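## Task

Take the small drink can off the inside shelf and set it upright on the outer shelf that sits just under the service window sill. Open the clear sliding pane by pushing its handle sideways; the pane slides shut and latches on its own once released. The other items must stay standing on the inside shelf and the window must end closed. The task fails if a gripper still holds any item at the end. Anything stable only because the robot supports it is not counted. Release, then move the arms away.

## Robot and tools

Robot: two six-joint arms, left_arm and right_arm, each with a two-finger parallel gripper and a wrist camera. Other cameras are cam_high and cam_low. All four images are 504x504 pixels.

Scene frame: origin on the table top midway between the arms, +z up, +x out across the table, and left_arm sits on the +y side. The arm names do not describe left or right in any picture. Base poses: left_arm at (-0.040, +0.318, 0) m with quat_wxyz (+0.999, 0, 0, +0.039); right_arm at (-0.004, -0.240, 0) m with quat_wxyz (+0.998, 0, 0, +0.069). Mounting plates and the metal frame behind the arms are fixed obstacles. A "too close" warning counts a plate and its side of the frame as part of that arm.

execute_actions takes "actions", a list holding zero or one item, plus an optional "pictures" boolean. Pictures come by default; pass false to skip them.
- Empty list: no command is sent; it only reports the current state.
- Move: {"rows": [...], "steps": n}. n is 1 to 15 control steps of 1/30 s each, and defaults to 15. There are 1 to 15 rows and each is used for one step. If there are fewer rows than steps, the last row is repeated.
- Wait: {"steps": n} with no rows, n up to 300. It returns once n steps have passed since the previous result, and time spent replying counts toward n.
A refused call sends nothing.

Row layout: one flat list of 14 numbers covering both arms, even when only one arm moves. The first 7 are left_arm: waist, shoulder, elbow, wrist pitch, wrist yaw, wrist roll, then gripper opening. The next 7 are right_arm in the same order. The six joint values are absolute target angles in radians, on the same scale as the Joint positions line. They are not offsets.

Stated ranges per arm (rad): waist -2.880..2.880, shoulder 0.000..3.142, elbow 0.000..3.019, wrist pitch -1.693..1.571, wrist yaw -1.571..1.571, wrist roll -2.094..2.094. A call is refused if a target exceeds an end by more than 0.019 and is also further out than that joint's last reported angle. Real ends can differ from the stated ones by up to 0.019 either way. A target beyond a real end is clipped to it, and the result may say "joint sent to its limit". That line can refer to an earlier action, and its absence does not prove there is more room.

Gripper opening is a unitless command from -1 (closed) to +1 (fully open, about 0.094 m between pads). It is a target, not an offset.

Motion limits: each step's target is held within a fixed lead of the measured angle. The leads in radians are waist 0.264, shoulder 0.32, elbow 0.276, wrist pitch 0.33, wrist yaw 0.186 and wrist roll 0.522. If a step would move a gripper more than 70 mm from where it is measured, all of that arm's joint targets are scaled back. Distant targets therefore take several actions.

The simulation keeps running while you think, write or wait. Arms keep heading for the last row sent until everything has nearly stopped or a step is HELD. After that, only a new action moves them further. Fingers still opening or closing finish doing so.

Result lines:
- The state line gives each arm's end_effector_position (m) and end_effector_quat_wxyz in the scene frame. The position is the point between the finger pads, about 1 cm behind the fingertips. The fingers point along the gripper's +z axis and open along its y axis. Printed positions can be off, more so at long reach.
- Joint positions and Joint velocities give, per arm, the six joints (rad, rad/s) and then the pad gap (m, m/s).
- grip_measured is the measured finger opening on the command scale. Each gripper's reading can be off by up to about 1 mm. To hold something, command about 0.03 below grip_measured; a smaller difference grips more lightly. Pad force tops out around 50-62 N and is lower on thin parts.
- "joint command not followed" means a clearance check changed or blocked some joint targets. HELD marks steps where all or part of a row was not sent.
- Joint torques follow the joint order without the gripper. They are raw drive outputs, not zero in free air, and affected by friction, offsets and noise.
- MOTOR HOT appears from 85 °C. At 100 °C an OVER-TEMPERATURE FAULT drops that arm until it cools, so avoid holding loads for long.

zoom_image: camera (cam_high, cam_low, cam_left_wrist or cam_right_wrist) and region [x0, y0, x1, y1] in pixels of that camera's latest image, with the origin at the top-left. The region can be at most 504 by 504. It does not move anything.

read_manual: optional section "licences". It returns URDF licence text only.

finished_scene: scene, the number of the current scene. A reply with no tool call ends everything.

Suggested order: look, open the pane by pushing its handle sideways with one gripper and keep holding it open. Grasp the can with the other arm, carry it through, and stand it upright on the outer shelf. Release it, withdraw that arm, then let the pane go so it closes and latches. Finally move both arms clear before calling finished_scene.

Avoid: dropping or knocking over items, anything leaving the table, arms striking or pressing on each other, hard pushes or slams, and finishing with an item in a gripper. Brief outside tugs on held parts or nudges to loose objects can occur, so check grip and positions.

Each tool is called after ">>>" as name(argument=value, ...), one argument or row to a line, values as JSON.

## Session

>>> execute_actions(
  actions=[],
)

Scene clock: 0.00 s of 7600.00 s.
left_arm: end_effector_position=(+0.4812, +0.3514, +0.4955) grip_measured=+1.000 end_effector_quat_wxyz=(+0.708, -0.022, +0.706, +0.023) | right_arm: end_effector_position=(+0.5118, -0.1764, +0.4991) grip_measured=+1.000 end_effector_quat_wxyz=(+0.710, -0.043, +0.701, +0.043)
Joint positions: left_arm=[-0.012  1.054  1.058 -0.001  0.002  0.002  0.094] | right_arm=[-0.013  1.049  1.058  0.004  0.004 -0.001  0.094]
Joint velocities: left_arm=[-0.005 -0.015  0.002  0.022  0.007  0.037  0.   ] | right_arm=[-0.005 -0.005  0.002 -0.002 -0.007 -0.022  0.   ]
Joint torques (N m, as the arm reports them, + toward a larger angle): no reading

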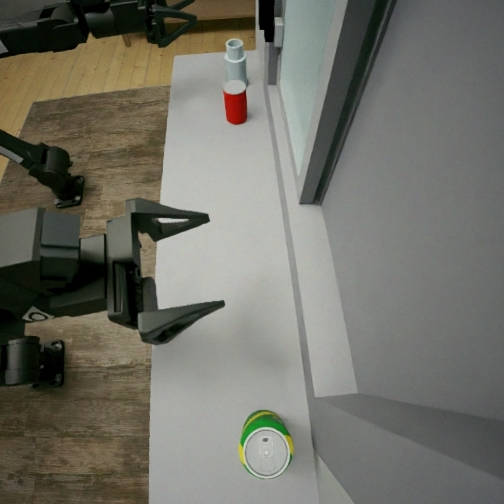

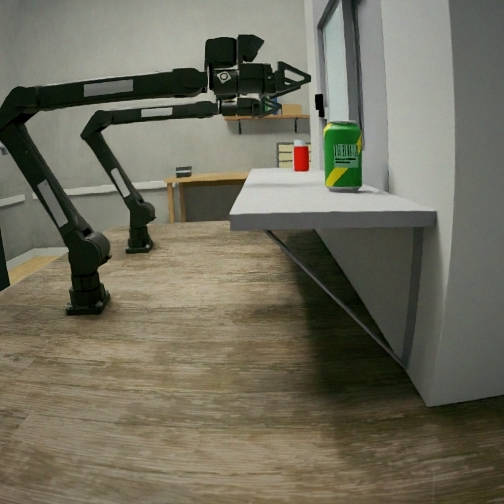

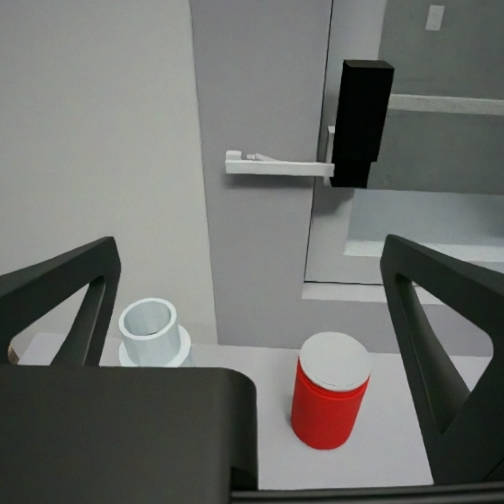

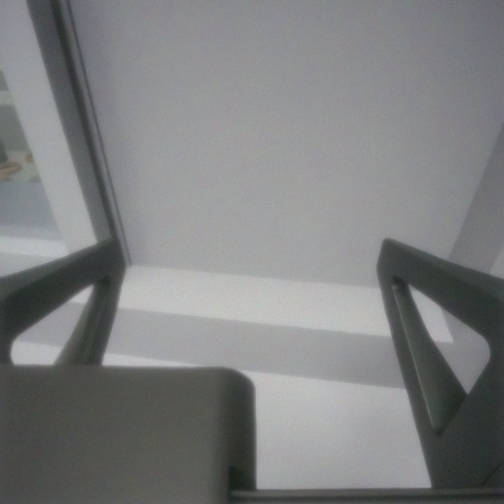

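>>> execute_actions(
  actions=[
    {"rows":[[-0.04,1.05,1.1,-0.25,-0.01,0,0.9,0,1.05,1.06,0,0,0,1],[-0.08,1.04,1.15,-0.5,-0.02,0,0.8,0,1.05,1.06,0,0,0,1],[-0.115,1.03,1.19,-0.77,-0.04,0,0.7,0,1.05,1.06,0,0,0,1]],"steps":15},
  ],
)

>>> execute_actions(
  actions=[
    {"steps":15},
  ],
)

Scene clock: 17.83 s of 7600.00 s.
left_arm: end_effector_position=(+0.4230, +0.3027, +0.3823) grip_measured=+0.703 end_effector_quat_wxyz=(+0.443, +0.013, +0.896, +0.007) | right_arm: end_effector_position=(+0.5118, -0.1761, +0.4991) grip_measured=+1.000 end_effector_quat_wxyz=(+0.710, -0.044, +0.701, +0.043)
Joint positions: left_arm=[-0.123  1.037  1.144 -0.76  -0.038  0.002  0.08 ] | right_arm=[-0.013  1.049  1.058  0.004  0.002 -0.001  0.094]
Joint velocities: left_arm=[-0.005 -0.024 -0.022 -0.012 -0.037  0.022  0.001] | right_arm=[-0.005  0.005 -0.012 -0.002 -0.051  0.022  0.   ]
Joint torques (N m, as the arm reports them, + toward a larger angle): left_arm=[ 0.27 -8.81 12.33  1.65 -0.04 -0.1 ] | right_arm=[ 0.82 -8.7   9.55  1.9  -0.03  0.04]
Steps of this call (steps 1 to 90: nothing new was sent; then 14.33 s passed at rest; steps 91 to 105: all 15 steps of this action). Readings (joint positions):
91: left_arm=[-0.013 1.053 1.062 -0.042 -0.003 0.002] | right_arm=[-0.013 1.049 1.058 0.004 0.003 -0.001]
92: left_arm=[-0.019 1.050 1.076 -0.138 -0.013 0.002] | right_arm=[-0.013 1.049 1.058 0.004 0.002 -0.001]
94: left_arm=[-0.051 1.048 1.110 -0.355 -0.036 0.002] | right_arm=[-0.013 1.049 1.058 0.004 0.002 -0.001]
98: left_arm=[-0.119 1.039 1.144 -0.693 -0.037 0.002] | right_arm=[-0.013 1.049 1.058 0.004 0.002 -0.001]
105: the state above

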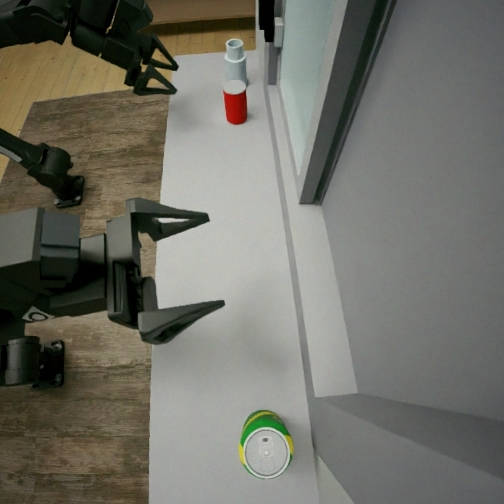

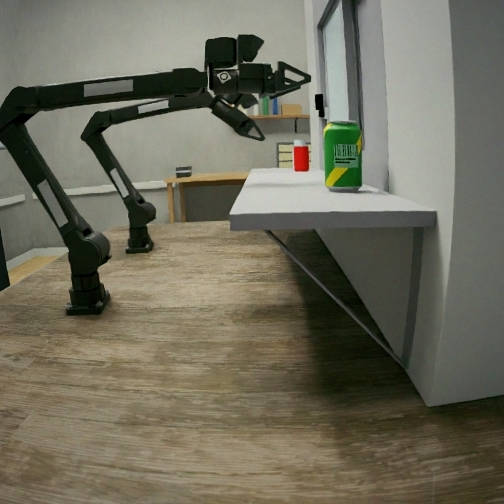

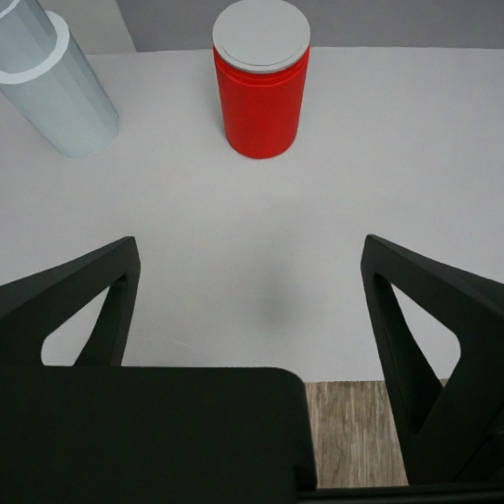

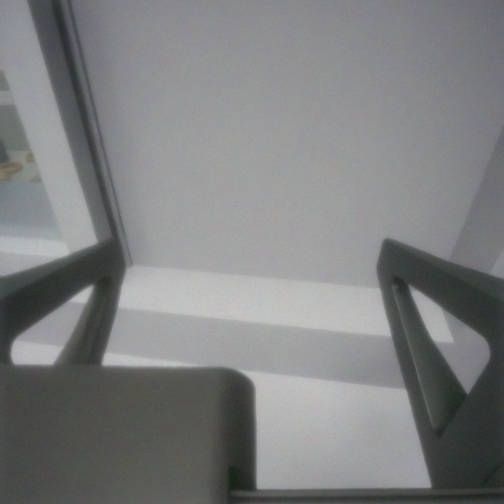

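Scene clock: 18.33 s of 7600.00 s.
left_arm: end_effector_position=(+0.4229, +0.3027, +0.3822) grip_measured=+0.703 end_effector_quat_wxyz=(+0.443, +0.013, +0.897, +0.007) | right_arm: end_effector_position=(+0.5118, -0.1761, +0.4991) grip_measured=+1.000 end_effector_quat_wxyz=(+0.710, -0.044, +0.701, +0.043)
Joint positions: left_arm=[-0.123  1.037  1.144 -0.76  -0.038  0.002  0.08 ] | right_arm=[-0.013  1.049  1.058  0.004  0.002 -0.001  0.094]
Joint velocities: left_arm=[-0.015 -0.015 -0.012 -0.017 -0.037 -0.037 -0.001] | right_arm=[-0.024  0.005 -0.002 -0.007  0.022 -0.022  0.   ]
Joint torques (N m, as the arm reports them, + toward a larger angle): left_arm=[ 0.33 -8.61 12.26  1.62 -0.03 -0.1 ] | right_arm=[ 1.15 -8.09  9.52  1.91 -0.03  0.01]
Steps of this call (steps 1 to 15: the robot went on to your last target). Readings (joint positions):
1: left_arm=[-0.123 1.037 1.144 -0.760 -0.038 0.002] | right_arm=[-0.013 1.049 1.058 0.004 0.002 -0.001]
2: left_arm=[-0.123 1.037 1.144 -0.760 -0.038 0.002] | right_arm=[-0.013 1.049 1.058 0.004 0.002 -0.001]
4: left_arm=[-0.123 1.037 1.144 -0.760 -0.038 0.002] | right_arm=[-0.013 1.049 1.058 0.004 0.002 -0.001]
8: left_arm=[-0.123 1.037 1.144 -0.760 -0.038 0.002] | right_arm=[-0.013 1.049 1.058 0.004 0.002 -0.001]
15: the state above
All arms were judged still, so your last target was given up. Only a new action makes them travel on or press farther. Fingers that are still opening or closing keep moving.

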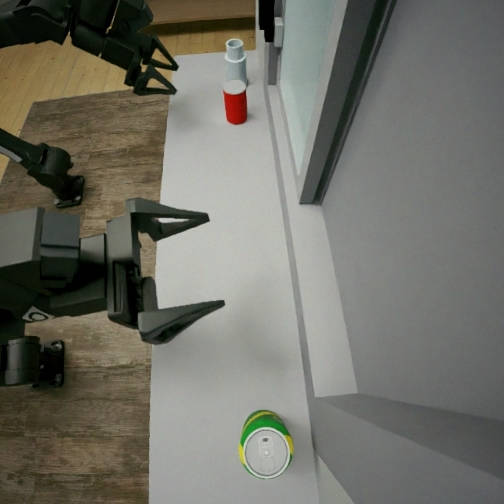

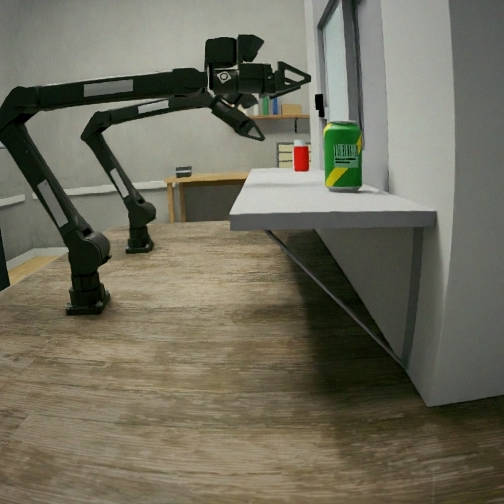

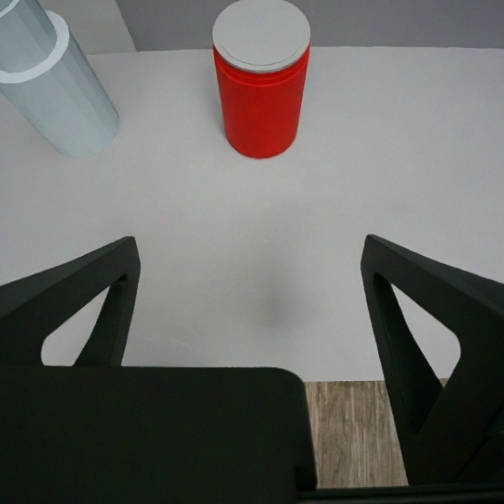

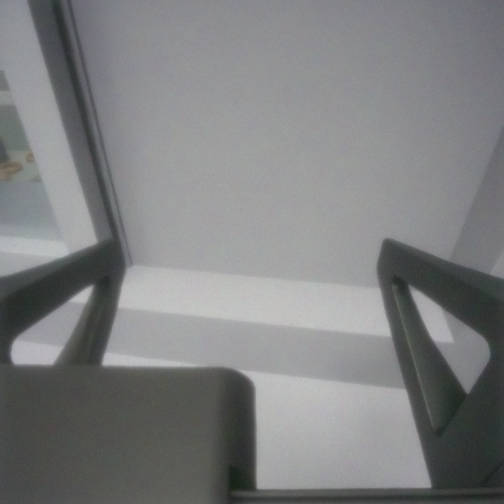

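>>> execute_actions(
  actions=[
    {"rows":[[-0.115,1.12,1.18,-0.7,-0.04,0,0.7,0,1.05,1.06,0,0,0,1],[-0.113,1.2,1.18,-0.63,-0.04,0,0.7,0,1.05,1.06,0,0,0,1],[-0.11,1.27,1.17,-0.57,-0.04,0,0.7,0,1.05,1.06,0,0,0,1]],"steps":15},
  ],
)

>>> execute_actions(
  actions=[
    {"steps":10},
  ],
)

Scene clock: 33.30 s of 7600.00 s.
left_arm: end_effector_position=(+0.5061, +0.3006, +0.2894) grip_measured=+0.703 end_effector_quat_wxyz=(+0.403, +0.013, +0.915, +0.009) | right_arm: end_effector_position=(+0.5118, -0.1761, +0.4991) grip_measured=+1.000 end_effector_quat_wxyz=(+0.710, -0.044, +0.701, +0.043)
Joint positions: left_arm=[-0.12   1.303  1.15  -0.588 -0.038  0.002  0.08 ] | right_arm=[-0.013  1.049  1.058  0.004  0.002 -0.001  0.094]
Joint velocities: left_arm=[-0.005 -0.22  -0.007  0.002 -0.066 -0.022  0.   ] | right_arm=[-0.005 -0.015  0.007 -0.007 -0.022 -0.037  0.   ]
Joint torques (N m, as the arm reports them, + toward a larger angle): left_arm=[  0.49 -14.73  10.26   2.5   -0.04  -0.1 ] | right_arm=[ 0.75 -7.45  9.82  1.98  0.    0.08]
Steps of this call (steps 1 to 90: nothing new was sent; then 11.47 s passed at rest; steps 91 to 105: all 15 steps of this action). Readings (joint positions):
91: left_arm=[-0.123 1.042 1.144 -0.754 -0.038 0.002] | right_arm=[-0.013 1.049 1.058 0.004 0.002 -0.001]
92: left_arm=[-0.123 1.055 1.145 -0.729 -0.038 0.002] | right_arm=[-0.013 1.049 1.058 0.004 0.002 -0.001]
94: left_arm=[-0.123 1.110 1.153 -0.657 -0.038 0.002] | right_arm=[-0.013 1.049 1.058 0.004 0.002 -0.001]
98: left_arm=[-0.122 1.256 1.156 -0.591 -0.038 0.002] | right_arm=[-0.013 1.049 1.058 0.004 0.002 -0.001]
105: the state above

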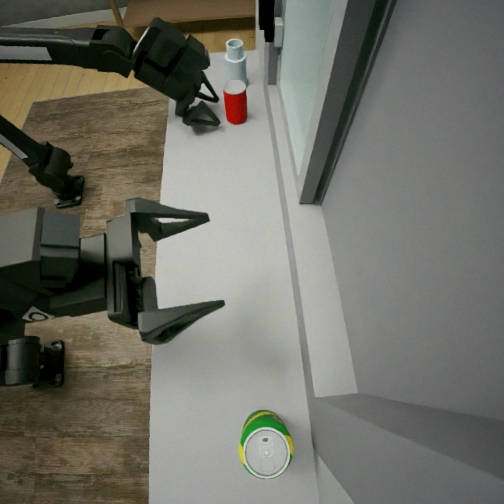

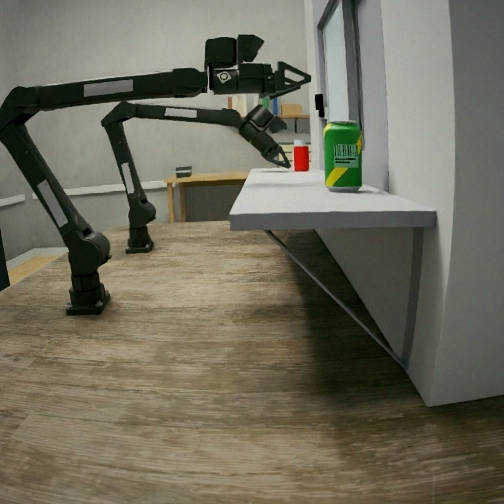

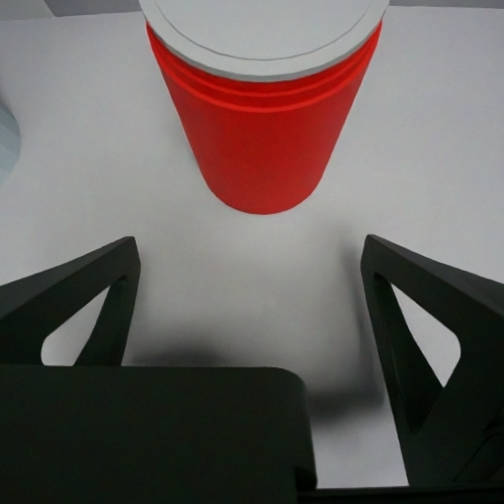

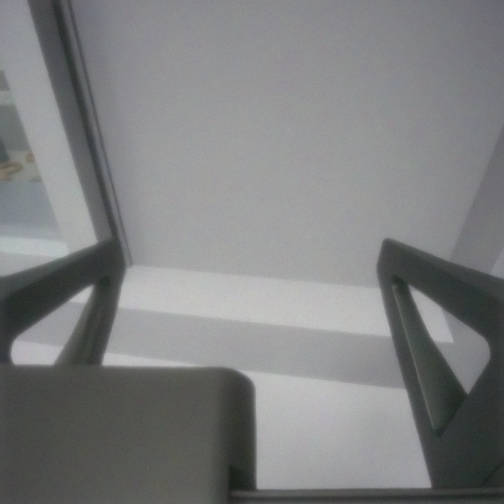

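Scene clock: 33.63 s of 7600.00 s.
left_arm: end_effector_position=(+0.5004, +0.3008, +0.3091) grip_measured=+0.703 end_effector_quat_wxyz=(+0.421, +0.012, +0.907, +0.009) | right_arm: end_effector_position=(+0.5118, -0.1761, +0.4991) grip_measured=+1.000 end_effector_quat_wxyz=(+0.710, -0.044, +0.701, +0.043)
Joint positions: left_arm=[-0.12   1.266  1.15  -0.585 -0.038  0.002  0.08 ] | right_arm=[-0.013  1.049  1.058  0.004  0.002 -0.001  0.094]
Joint velocities: left_arm=[-0.015 -0.005  0.002 -0.007  0.022 -0.037  0.001] | right_arm=[-0.005  0.005 -0.007  0.012  0.007  0.007  0.   ]
Joint torques (N m, as the arm reports them, + toward a larger angle): left_arm=[  0.5  -11.72  10.4    2.37  -0.04  -0.1 ] | right_arm=[ 0.74 -7.95  9.67  1.73 -0.02  0.06]
Steps of this call (steps 1 to 10: the robot went on to your last target). Readings (joint positions):
1: left_arm=[-0.120 1.295 1.150 -0.588 -0.038 0.002] | right_arm=[-0.013 1.049 1.058 0.004 0.002 -0.001]
2: left_arm=[-0.120 1.288 1.150 -0.587 -0.038 0.002] | right_arm=[-0.013 1.049 1.058 0.004 0.002 -0.001]
4: left_arm=[-0.120 1.274 1.150 -0.586 -0.038 0.002] | right_arm=[-0.013 1.049 1.058 0.004 0.002 -0.001]
8: left_arm=[-0.120 1.266 1.150 -0.585 -0.038 0.002] | right_arm=[-0.013 1.049 1.058 0.004 0.002 -0.001]
10: the state above

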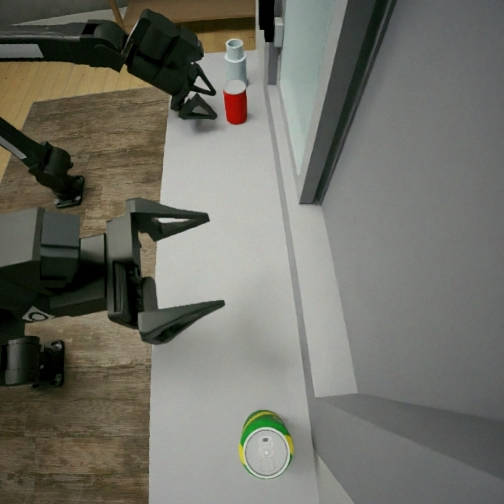

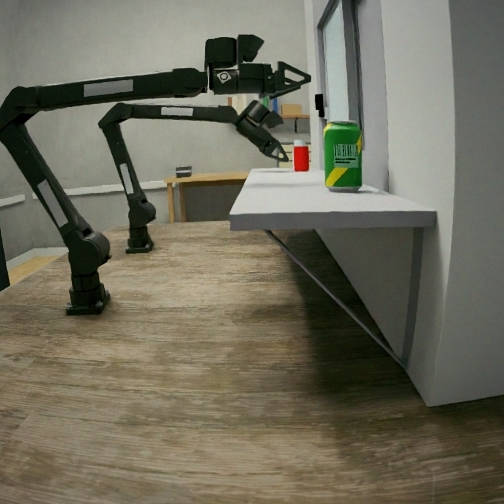

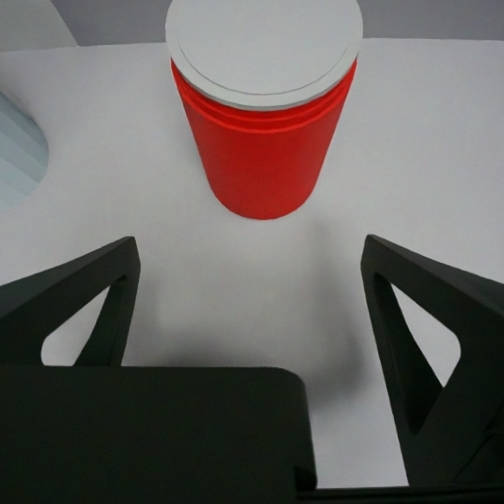

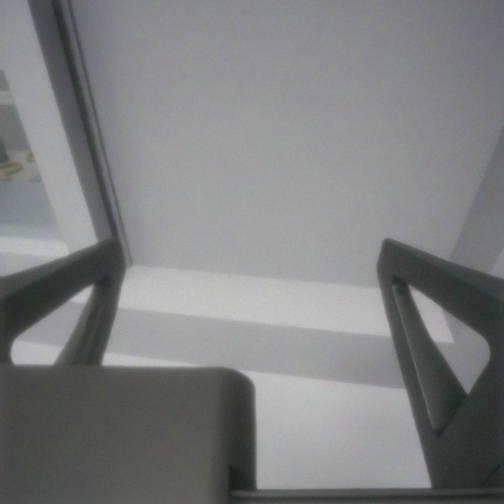

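>>> execute_actions(
  actions=[
    {"rows":[[-0.11,1.30,1.22,-0.58,-0.04,0,0.7,0,1.05,1.06,0,0,0,1],[-0.11,1.30,1.22,-0.58,-0.04,0,0.7,0,1.05,1.06,0,0,0,1],[-0.11,1.34,1.26,-0.58,-0.04,0,0.7,0,1.05,1.06,0,0,0,1],[-0.11,1.34,1.26,-0.58,-0.04,0,0.7,0,1.05,1.06,0,0,0,1],[-0.11,1.38,1.30,-0.58,-0.04,0,0.7,0,1.05,1.06,0,0,0,1],[-0.11,1.38,1.30,-0.58,-0.04,0,0.7,0,1.05,1.06,0,0,0,1],[-0.11,1.41,1.34,-0.58,-0.04,0,0.7,0,1.05,1.06,0,0,0,1]],"steps":15},
  ],
)

>>> execute_actions(
  actions=[
    {"steps":15},
  ],
)

Scene clock: 50.93 s of 7600.00 s.
left_arm: end_effector_position=(+0.5573, +0.2984, +0.3169) grip_measured=+0.703 end_effector_quat_wxyz=(+0.425, +0.012, +0.905, +0.009) | right_arm: end_effector_position=(+0.5118, -0.1761, +0.4991) grip_measured=+1.000 end_effector_quat_wxyz=(+0.710, -0.044, +0.701, +0.043)
Joint positions: left_arm=[-0.12   1.41   1.302 -0.585 -0.038  0.002  0.08 ] | right_arm=[-0.013  1.049  1.058  0.004  0.002 -0.001  0.094]
Joint velocities: left_arm=[-0.005 -0.005 -0.002 -0.002  0.007 -0.022  0.001] | right_arm=[-0.015 -0.005  0.012 -0.022 -0.037  0.007  0.   ]
Joint torques (N m, as the arm reports them, + toward a larger angle): left_arm=[  0.49 -14.92  11.64   2.09  -0.03  -0.1 ] | right_arm=[ 0.85 -7.7   9.68  2.08 -0.08  0.  ]
Steps of this call (steps 1 to 30: the robot went on to your last target; steps 31 to 90: nothing new was sent; then 13.80 s passed at rest; steps 91 to 105: all 15 steps of this action). Readings (joint positions):
91: left_arm=[-0.120 1.267 1.152 -0.585 -0.038 0.002] | right_arm=[-0.013 1.049 1.058 0.004 0.002 -0.001]
92: left_arm=[-0.120 1.271 1.156 -0.585 -0.038 0.002] | right_arm=[-0.013 1.049 1.058 0.004 0.002 -0.001]
94: left_arm=[-0.120 1.290 1.181 -0.585 -0.038 0.002] | right_arm=[-0.013 1.049 1.058 0.004 0.002 -0.001]
98: left_arm=[-0.120 1.366 1.271 -0.585 -0.038 0.002] | right_arm=[-0.013 1.049 1.058 0.004 0.002 -0.001]
105: the state above

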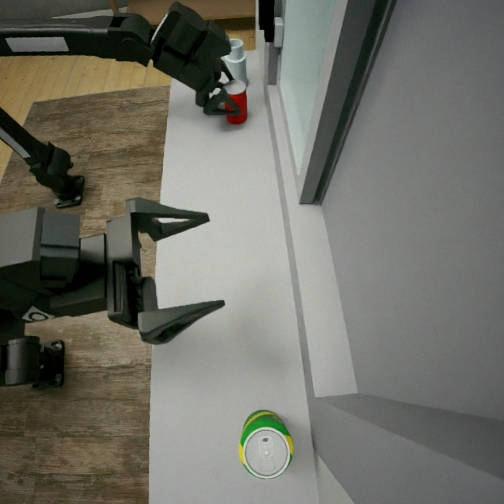

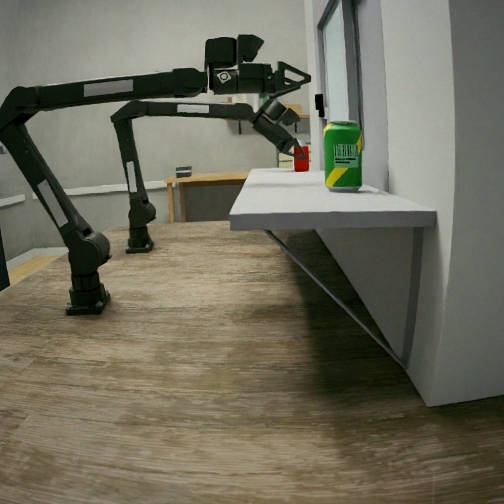

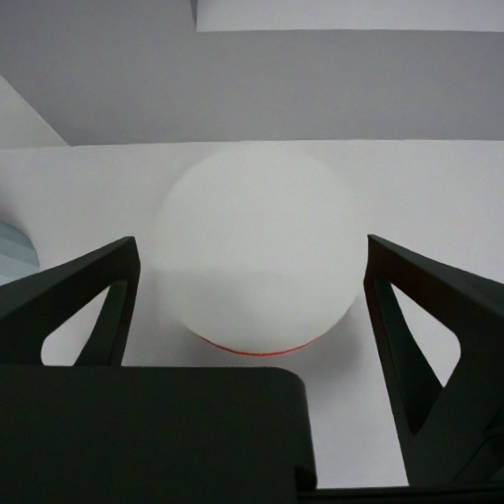

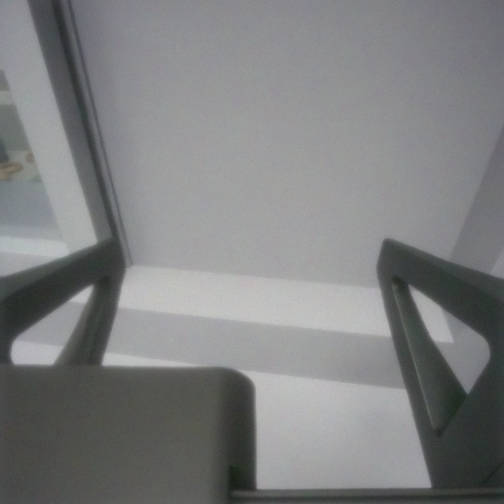

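Scene clock: 51.43 s of 7600.00 s.
left_arm: end_effector_position=(+0.5573, +0.2984, +0.3169) grip_measured=+0.703 end_effector_quat_wxyz=(+0.425, +0.012, +0.905, +0.009) | right_arm: end_effector_position=(+0.5118, -0.1761, +0.4991) grip_measured=+1.000 end_effector_quat_wxyz=(+0.710, -0.044, +0.701, +0.043)
Joint positions: left_arm=[-0.12   1.41   1.302 -0.585 -0.038  0.002  0.08 ] | right_arm=[-0.013  1.049  1.058  0.004  0.002 -0.001  0.094]
Joint velocities: left_arm=[-0.005 -0.005 -0.012 -0.007  0.022  0.022  0.001] | right_arm=[ 0.005  0.005 -0.007  0.002 -0.007  0.037  0.   ]
Joint torques (N m, as the arm reports them, + toward a larger angle): left_arm=[  0.44 -14.84  11.68   2.07  -0.02  -0.1 ] | right_arm=[ 1.17 -8.61  9.68  1.93 -0.02  0.03]
Steps of this call (steps 1 to 15: the robot went on to your last target). Readings (joint positions):
1: left_arm=[-0.120 1.410 1.302 -0.585 -0.038 0.002] | right_arm=[-0.013 1.049 1.058 0.004 0.002 -0.001]
2: left_arm=[-0.120 1.410 1.302 -0.585 -0.038 0.002] | right_arm=[-0.013 1.049 1.058 0.004 0.002 -0.001]
4: left_arm=[-0.120 1.410 1.302 -0.585 -0.038 0.002] | right_arm=[-0.013 1.049 1.058 0.004 0.002 -0.001]
8: left_arm=[-0.120 1.410 1.302 -0.585 -0.038 0.002] | right_arm=[-0.013 1.049 1.058 0.004 0.002 -0.001]
15: the state above
All arms were judged still, so your last target was given up. Only a new action makes them travel on or press farther. Fingers that are still opening or closing keep moving.

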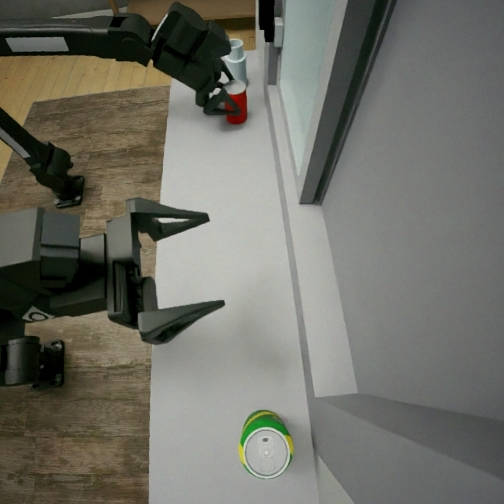

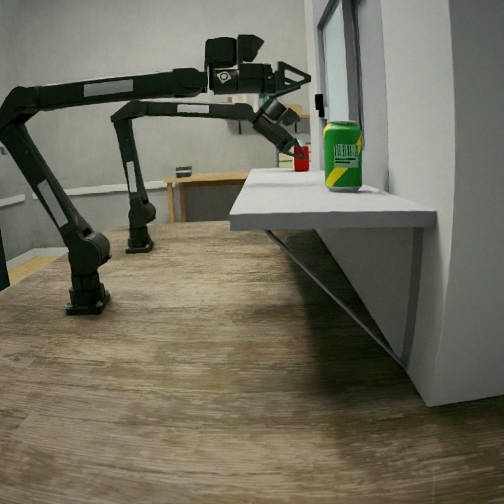

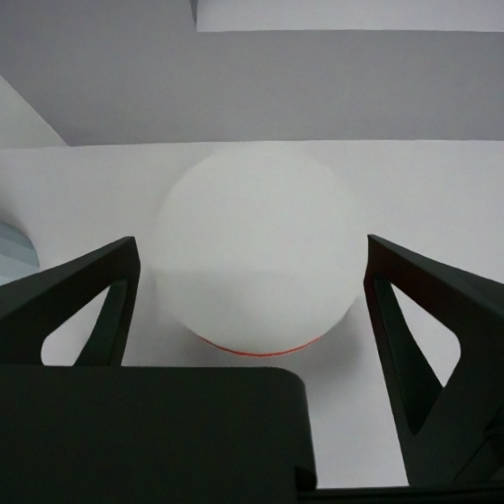

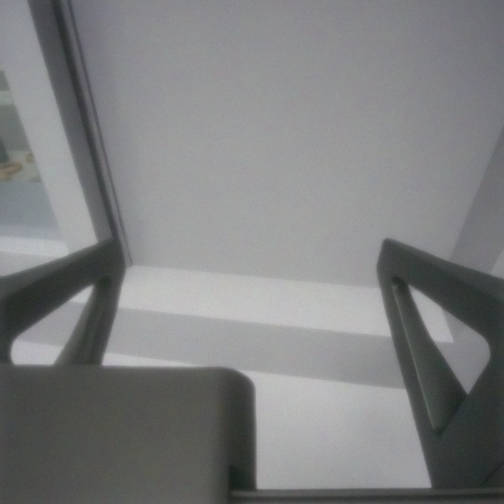

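>>> execute_actions(
  actions=[
    {"rows":[[-0.11,1.42,1.34,-0.58,-0.04,0,0.4,0,1.05,1.06,0,0,0,1],[-0.11,1.42,1.34,-0.58,-0.04,0,0.2,0,1.05,1.06,0,0,0,1],[-0.11,1.42,1.34,-0.58,-0.04,0,0.05,0,1.05,1.06,0,0,0,1]],"steps":15},
  ],
)

>>> execute_actions(
  actions=[
    {"steps":10},
  ],
  pictures=false,
)

Scene clock: 65.27 s of 7600.00 s.
left_arm: end_effector_position=(+0.5573, +0.2981, +0.3169) grip_measured=+0.091 end_effector_quat_wxyz=(+0.425, +0.013, +0.905, +0.008) | right_arm: end_effector_position=(+0.5118, -0.1761, +0.4991) grip_measured=+1.000 end_effector_quat_wxyz=(+0.710, -0.044, +0.701, +0.043)
Joint positions: left_arm=[-0.12   1.41   1.302 -0.585 -0.037  0.002  0.051] | right_arm=[-0.013  1.049  1.058  0.004  0.002 -0.001  0.094]
Joint velocities: left_arm=[-0.005 -0.005 -0.012 -0.012  0.007 -0.037 -0.   ] | right_arm=[-0.015  0.005 -0.017 -0.032  0.081 -0.037  0.   ]
Joint torques (N m, as the arm reports them, + toward a larger angle): left_arm=[  0.44 -13.98  11.7    2.07  -0.07  -0.1 ] | right_arm=[ 0.62 -9.15  9.56  1.98  0.03  0.06]
Steps of this call (steps 1 to 90: nothing new was sent; then 10.33 s passed at rest; steps 91 to 105: all 15 steps of this action). Readings (joint positions):
91: left_arm=[-0.120 1.410 1.302 -0.585 -0.038 0.002] | right_arm=[-0.013 1.049 1.058 0.004 0.002 -0.001]
92: left_arm=[-0.120 1.410 1.302 -0.585 -0.038 0.002] | right_arm=[-0.013 1.049 1.058 0.004 0.002 -0.001]
94: left_arm=[-0.120 1.410 1.302 -0.585 -0.037 0.002] | right_arm=[-0.013 1.049 1.058 0.004 0.002 -0.001]
98: left_arm=[-0.120 1.410 1.302 -0.585 -0.037 0.002] | right_arm=[-0.013 1.049 1.058 0.004 0.002 -0.001]
105: the state above

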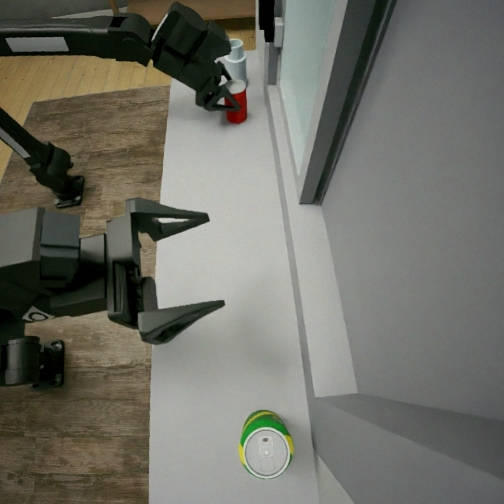

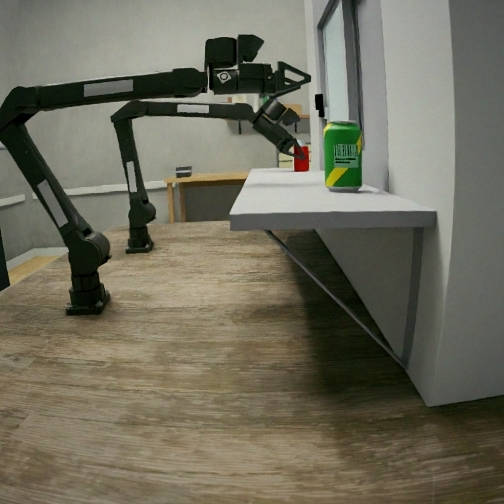

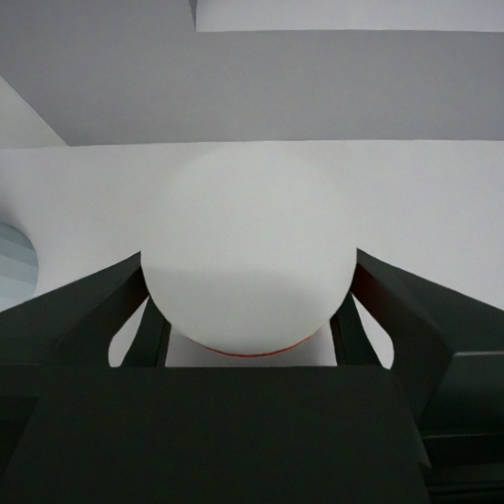

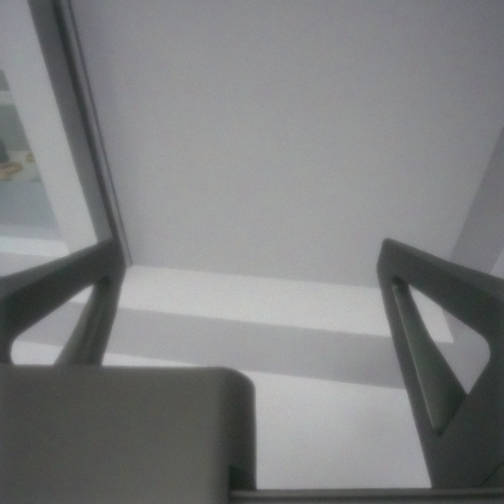

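Scene clock: 65.60 s of 7600.00 s.
left_arm: end_effector_position=(+0.5573, +0.2981, +0.3169) grip_measured=+0.091 end_effector_quat_wxyz=(+0.425, +0.013, +0.905, +0.008) | right_arm: end_effector_position=(+0.5118, -0.1761, +0.4991) grip_measured=+1.000 end_effector_quat_wxyz=(+0.710, -0.044, +0.701, +0.043)
Joint positions: left_arm=[-0.12   1.41   1.302 -0.585 -0.037  0.002  0.051] | right_arm=[-0.013  1.049  1.058  0.004  0.002 -0.001  0.094]
Joint velocities: left_arm=[ 0.005 -0.005  0.017 -0.022 -0.051  0.007 -0.001] | right_arm=[-0.005  0.005 -0.002  0.007  0.007 -0.007  0.   ]
Joint torques (N m, as the arm reports them, + toward a larger angle): left_arm=[  0.48 -14.    11.71   2.07  -0.08  -0.1 ] | right_arm=[ 0.51 -8.31  9.52  2.04 -0.04  0.01]
Steps of this call (steps 1 to 10: the robot went on to your last target). Readings (joint positions):
1: left_arm=[-0.120 1.410 1.302 -0.585 -0.037 0.002] | right_arm=[-0.013 1.049 1.058 0.004 0.002 -0.001]
2: left_arm=[-0.120 1.410 1.302 -0.585 -0.037 0.002] | right_arm=[-0.013 1.049 1.058 0.004 0.002 -0.001]
4: left_arm=[-0.120 1.410 1.302 -0.585 -0.037 0.002] | right_arm=[-0.013 1.049 1.058 0.004 0.002 -0.001]
8: left_arm=[-0.120 1.410 1.302 -0.585 -0.037 0.002] | right_arm=[-0.013 1.049 1.058 0.004 0.002 -0.001]
10: the state above

>>> execute_actions(
  actions=[
    {"rows":[[-0.11,1.40,1.40,-0.64,-0.04,0,0.05,0.1,1.1,1.1,0,0.1,0,1],[-0.11,1.36,1.45,-0.72,-0.04,0,0.05,0.1,1.1,1.1,0,0.1,0,1],[-0.11,1.28,1.45,-0.8,-0.04,0,0.05,0.2,1.15,1.2,0,0.3,0,1],[-0.05,1.18,1.40,-0.86,-0.04,0,0.05,0.2,1.15,1.2,0,0.3,0,1],[0.1,1.08,1.35,-0.92,-0.04,0,0.05,0.3,1.2,1.3,0,0.4,0,1]],"steps":15},
  ],
  pictures=false,
)

>>> execute_actions(
  actions=[
    {"rows":[[0.3,1.0,1.3,-0.95,-0.04,0,0.05,0.4,1.3,1.45,-0.05,0.5,0,1],[0.3,1.0,1.3,-0.95,-0.04,0,0.05,0.4,1.3,1.45,-0.05,0.5,0,1],[0.55,0.95,1.25,-0.95,-0.04,0,0.05,0.5,1.4,1.6,-0.1,0.62,0,1],[0.55,0.95,1.25,-0.95,-0.04,0,0.05,0.5,1.4,1.6,-0.1,0.62,0,1],[0.8,0.95,1.25,-0.95,-0.04,0,0.05,0.6,1.5,1.7,-0.15,0.72,0,1],[0.8,0.95,1.25,-0.95,-0.04,0,0.05,0.6,1.5,1.7,-0.15,0.72,0,1],[0.95,0.95,1.25,-0.95,-0.04,0,0.05,0.68,1.6,1.82,-0.2,0.81,0,1]],"steps":15},
  ],
  pictures=false,
)

>>> execute_actions(
  actions=[
    {"rows":[[0.95,0.95,1.25,-0.95,-0.04,0,0.05,0.70,1.72,1.94,-0.2,0.83,0,0.6],[0.95,0.95,1.25,-0.95,-0.04,0,0.05,0.70,1.72,1.94,-0.2,0.83,0,0.6],[0.95,0.95,1.25,-0.95,-0.04,0,0.05,0.70,1.84,2.05,-0.2,0.83,0,0.6]],"steps":15},
  ],
  pictures=false,
)

>>> execute_actions(
  actions=[
    {"steps":15},
  ],
)

Scene clock: 83.23 s of 7600.00 s.
left_arm: end_effector_position=(+0.4326, +0.4042, +0.4170) grip_measured=+0.091 end_effector_quat_wxyz=(+0.417, -0.083, +0.903, +0.054) | right_arm: end_effector_position=(+0.5301, -0.0512, +0.5421) grip_measured=+1.000 end_effector_quat_wxyz=(+0.725, -0.014, +0.688, +0.030)
Joint positions: left_arm=[ 0.09   1.12   1.318 -0.901 -0.041  0.002  0.051] | right_arm=[ 0.32   1.203  1.258  0.002  0.397 -0.001  0.094]
Joint velocities: left_arm=[ 0.542 -0.816  0.002 -0.3   -0.022  0.007 -0.   ] | right_arm=[-0.103 -0.024  0.002 -0.017 -0.007  0.007  0.   ]
Joint torques (N m, as the arm reports them, + toward a larger angle): left_arm=[-1.48 -8.46 11.21  2.04  0.22 -0.1 ] | right_arm=[ -0.93 -10.52  12.58   1.63   0.08   0.02]
Steps of this call (steps 1 to 15: the robot went on to your last target; steps 16 to 90: nothing new was sent; then 14.13 s passed at rest; steps 91 to 105: all 15 steps of this action). Readings (joint positions):
91: left_arm=[-0.120 1.410 1.308 -0.593 -0.037 0.002] | right_arm=[-0.004 1.051 1.058 0.004 0.049 -0.001]
92: left_arm=[-0.120 1.410 1.320 -0.622 -0.037 0.002] | right_arm=[0.012 1.055 1.060 0.004 0.084 -0.001]
94: left_arm=[-0.119 1.397 1.332 -0.686 -0.037 0.002] | right_arm=[0.079 1.081 1.084 0.002 0.234 -0.001]
98: left_arm=[-0.073 1.312 1.318 -0.786 -0.035 0.002] | right_arm=[0.235 1.168 1.193 0.002 0.381 -0.001]
105: the state above

Scene clock: 83.73 s of 7600.00 s.
left_arm: end_effector_position=(+0.1690, +0.6828, +0.4342) grip_measured=+0.092 end_effector_quat_wxyz=(+0.370, -0.452, +0.777, +0.236) | right_arm: end_effector_position=(+0.5407, +0.1565, +0.5831) grip_measured=+1.000 end_effector_quat_wxyz=(+0.710, -0.001, +0.704, +0.007)
Joint positions: left_arm=[ 0.956  0.958  1.24  -0.945 -0.048  0.002  0.051] | right_arm=[ 0.676  1.582  1.773 -0.179  0.803 -0.001  0.094]
Joint velocities: left_arm=[ 1.079  0.054 -0.046 -0.056 -0.11  -0.022 -0.   ] | right_arm=[ 0.552  0.464  0.193 -0.12   0.022  0.007  0.   ]
Joint torques (N m, as the arm reports them, + toward a larger angle): left_arm=[-5.39 -7.2   9.71  1.95  0.62 -0.11] | right_arm=[ -2.42 -18.78  12.11   1.64   0.38   0.04]
Steps of this call (steps 1 to 15: all 15 steps of this action). Readings (joint positions):
1: left_arm=[0.114 1.093 1.317 -0.909 -0.038 0.002] | right_arm=[0.324 1.209 1.273 -0.009 0.447 -0.001]
2: left_arm=[0.146 1.066 1.314 -0.917 -0.034 0.002] | right_arm=[0.331 1.227 1.307 -0.027 0.483 -0.001]
4: left_arm=[0.241 1.013 1.296 -0.925 -0.034 0.002] | right_arm=[0.367 1.279 1.400 -0.050 0.565 -0.001]
8: left_arm=[0.498 0.950 1.262 -0.938 -0.037 0.002] | right_arm=[0.482 1.388 1.562 -0.096 0.710 -0.001]
15: the state above

Scene clock: 84.23 s of 7600.00 s.
left_arm: end_effector_position=(+0.1706, +0.6816, +0.4314) grip_measured=+0.092 end_effector_quat_wxyz=(+0.369, -0.451, +0.779, +0.230) | right_arm: end_effector_position=(+0.5946, +0.2477, +0.5266) grip_measured=+0.602 end_effector_quat_wxyz=(+0.697, -0.018, +0.716, -0.003)
Joint positions: left_arm=[ 0.954  0.96   1.237 -0.949 -0.04   0.002  0.051] | right_arm=[ 0.711  1.859  2.016 -0.198  0.828 -0.001  0.075]
Joint velocities: left_arm=[-0.005 -0.005 -0.012 -0.007  0.022 -0.022 -0.   ] | right_arm=[-0.015 -0.132 -0.007 -0.007 -0.081 -0.051  0.   ]
Joint torques (N m, as the arm reports them, + toward a larger angle): left_arm=[-0.39 -7.27  9.66  1.93  0.09 -0.1 ] | right_arm=[ -0.91 -23.37  11.76   1.97   0.19   0.06]
Steps of this call (steps 1 to 15: all 15 steps of this action). Readings (joint positions):
1: left_arm=[0.982 0.960 1.239 -0.947 -0.050 0.002] | right_arm=[0.694 1.604 1.789 -0.187 0.816 -0.001]
2: left_arm=[0.993 0.960 1.238 -0.948 -0.050 0.002] | right_arm=[0.706 1.636 1.826 -0.192 0.823 -0.001]
4: left_arm=[0.985 0.960 1.237 -0.949 -0.046 0.002] | right_arm=[0.718 1.721 1.934 -0.194 0.827 -0.001]
8: left_arm=[0.957 0.960 1.237 -0.949 -0.040 0.002] | right_arm=[0.716 1.826 2.016 -0.195 0.827 -0.001]
15: the state above

Scene clock: 84.73 s of 7600.00 s.
left_arm: end_effector_position=(+0.1706, +0.6816, +0.4314) grip_measured=+0.092 end_effector_quat_wxyz=(+0.369, -0.451, +0.779, +0.230) | right_arm: end_effector_position=(+0.5879, +0.2400, +0.5451) grip_measured=+0.602 end_effector_quat_wxyz=(+0.704, -0.012, +0.711, +0.003)
Joint positions: left_arm=[ 0.954  0.96   1.237 -0.949 -0.04   0.002  0.051] | right_arm=[ 0.711  1.834  2.016 -0.198  0.828 -0.001  0.075]
Joint velocities: left_arm=[-0.015  0.005 -0.002  0.002  0.007 -0.066  0.   ] | right_arm=[ 0.005 -0.005 -0.012  0.012  0.037 -0.007 -0.001]
Joint torques (N m, as the arm reports them, + toward a larger angle): left_arm=[-0.48 -7.07  9.61  1.92  0.08 -0.1 ] | right_arm=[  0.16 -21.57  12.     1.84   0.14   0.04]
Steps of this call (steps 1 to 15: the robot went on to your last target). Readings (joint positions):
1: left_arm=[0.954 0.960 1.237 -0.949 -0.040 0.002] | right_arm=[0.711 1.856 2.016 -0.198 0.828 -0.001]
2: left_arm=[0.954 0.960 1.237 -0.949 -0.040 0.002] | right_arm=[0.711 1.853 2.016 -0.198 0.828 -0.001]
4: left_arm=[0.954 0.960 1.237 -0.949 -0.040 0.002] | right_arm=[0.711 1.846 2.016 -0.198 0.828 -0.001]
8: left_arm=[0.954 0.960 1.237 -0.949 -0.040 0.002] | right_arm=[0.711 1.835 2.016 -0.198 0.828 -0.001]
15: the state above

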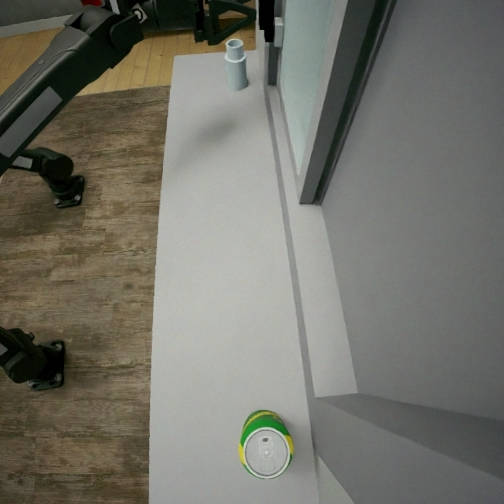

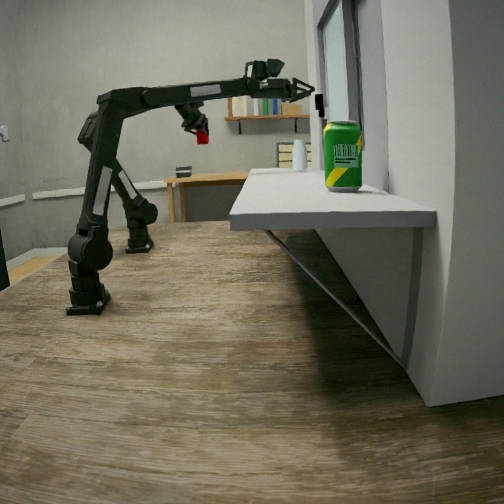

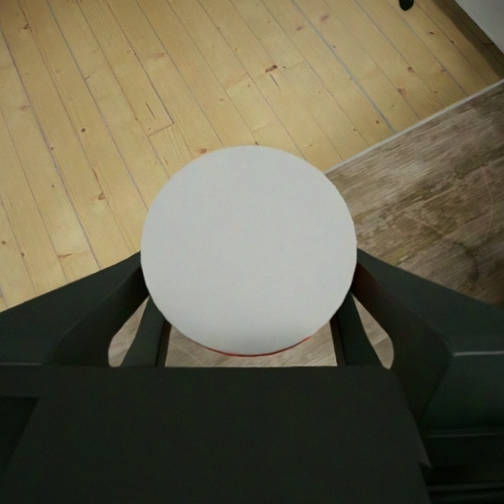

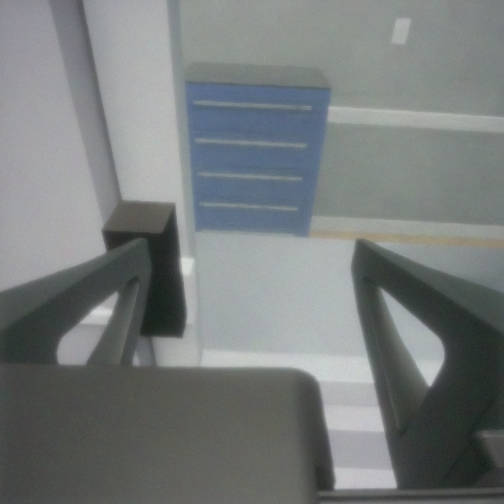

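>>> execute_actions(
  actions=[
    {"rows":[[0.95,0.95,1.25,-0.95,-0.04,0,0.05,0.74,1.86,2.05,-0.2,0.86,0,0.8],[0.95,0.95,1.25,-0.95,-0.04,0,0.05,0.76,1.9,2.1,-0.2,0.88,0,0.8],[0.95,0.95,1.25,-0.95,-0.04,0,0.05,0.76,1.95,2.13,-0.2,0.89,0,0.8]],"steps":15},
  ],
  pictures=false,
)

>>> execute_actions(
  actions=[
    {"steps":12},
  ],
)

Scene clock: 95.20 s of 7600.00 s.
left_arm: end_effector_position=(+0.1702, +0.6810, +0.4321) grip_measured=+0.092 end_effector_quat_wxyz=(+0.370, -0.451, +0.779, +0.231) | right_arm: end_effector_position=(+0.5879, +0.2893, +0.5084) grip_measured=+0.798 end_effector_quat_wxyz=(+0.697, -0.017, +0.717, -0.009)
Joint positions: left_arm=[ 0.954  0.957  1.237 -0.948 -0.04   0.002  0.051] | right_arm=[ 0.761  1.944  2.097 -0.198  0.888 -0.001  0.084]
Joint velocities: left_arm=[ 0.015 -0.005  0.002 -0.007 -0.022  0.022 -0.   ] | right_arm=[-0.005  0.005 -0.012 -0.012  0.007 -0.022 -0.001]
Joint torques (N m, as the arm reports them, + toward a larger angle): left_arm=[-0.5  -6.83  9.72  1.86  0.08 -0.11] | right_arm=[  0.05 -24.21  11.65   1.73   0.28   0.  ]
Steps of this call (steps 1 to 15: the robot went on to your last target; steps 16 to 100: nothing new was sent; then 6.63 s passed at rest; steps 101 to 115: all 15 steps of this action). Readings (joint positions):
101: left_arm=[0.954 0.957 1.237 -0.948 -0.040 0.002] | right_arm=[0.712 1.834 2.016 -0.198 0.842 -0.001]
102: left_arm=[0.954 0.957 1.237 -0.948 -0.040 0.002] | right_arm=[0.715 1.837 2.021 -0.198 0.863 -0.001]
104: left_arm=[0.954 0.957 1.237 -0.948 -0.040 0.002] | right_arm=[0.723 1.865 2.065 -0.198 0.886 -0.001]
108: left_arm=[0.954 0.957 1.237 -0.948 -0.040 0.002] | right_arm=[0.746 1.907 2.097 -0.198 0.888 -0.001]
115: the state above

Scene clock: 95.60 s of 7600.00 s.
left_arm: end_effector_position=(+0.1702, +0.6810, +0.4321) grip_measured=+0.092 end_effector_quat_wxyz=(+0.370, -0.451, +0.779, +0.231) | right_arm: end_effector_position=(+0.5877, +0.2889, +0.5090) grip_measured=+0.798 end_effector_quat_wxyz=(+0.697, -0.016, +0.717, -0.009)
Joint positions: left_arm=[ 0.954  0.957  1.237 -0.948 -0.04   0.002  0.051] | right_arm=[ 0.761  1.943  2.097 -0.198  0.889 -0.001  0.084]
Joint velocities: left_arm=[-0.005 -0.005 -0.007 -0.012  0.007 -0.007  0.   ] | right_arm=[-0.015 -0.005  0.007  0.022  0.022 -0.037  0.   ]
Joint torques (N m, as the arm reports them, + toward a larger angle): left_arm=[-0.4  -6.75  9.71  1.87  0.08 -0.1 ] | right_arm=[ -0.11 -23.3   11.53   1.98   0.18   0.09]
Steps of this call (steps 1 to 12: the robot went on to your last target). Readings (joint positions):
1: left_arm=[0.954 0.957 1.237 -0.948 -0.040 0.002] | right_arm=[0.761 1.944 2.097 -0.198 0.888 -0.001]
2: left_arm=[0.954 0.957 1.237 -0.948 -0.040 0.002] | right_arm=[0.761 1.944 2.097 -0.198 0.888 -0.001]
4: left_arm=[0.954 0.957 1.237 -0.948 -0.040 0.002] | right_arm=[0.761 1.943 2.097 -0.198 0.888 -0.001]
8: left_arm=[0.954 0.957 1.237 -0.948 -0.040 0.002] | right_arm=[0.761 1.943 2.097 -0.198 0.889 -0.001]
12: the state above

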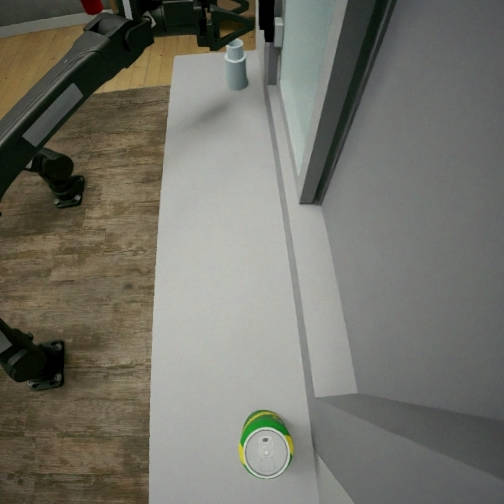

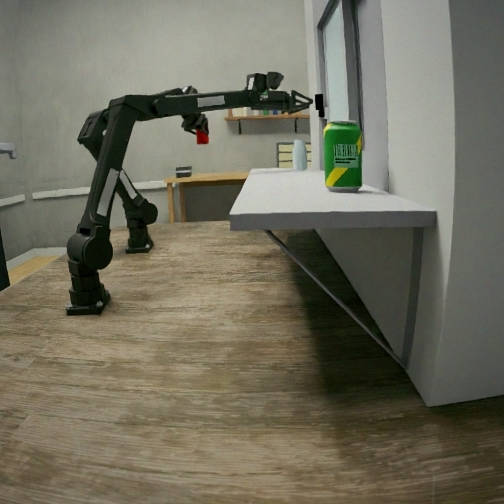

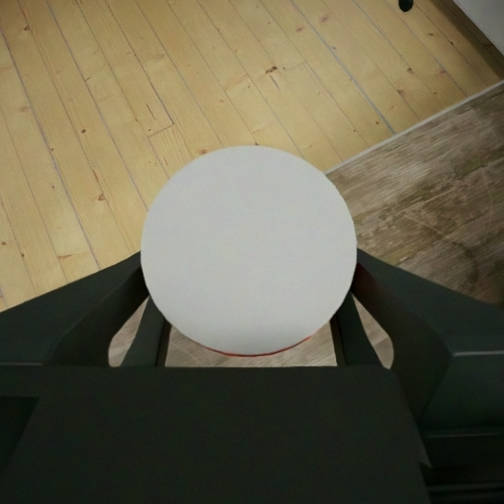

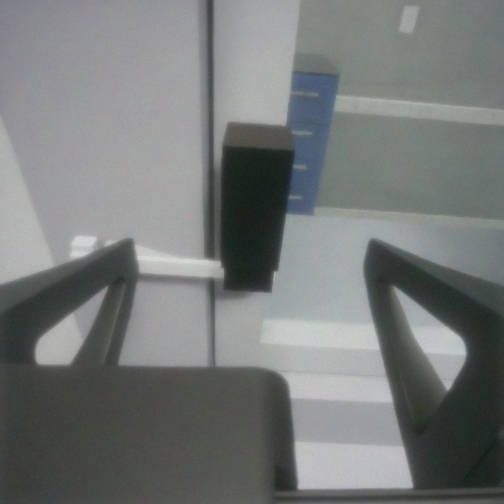

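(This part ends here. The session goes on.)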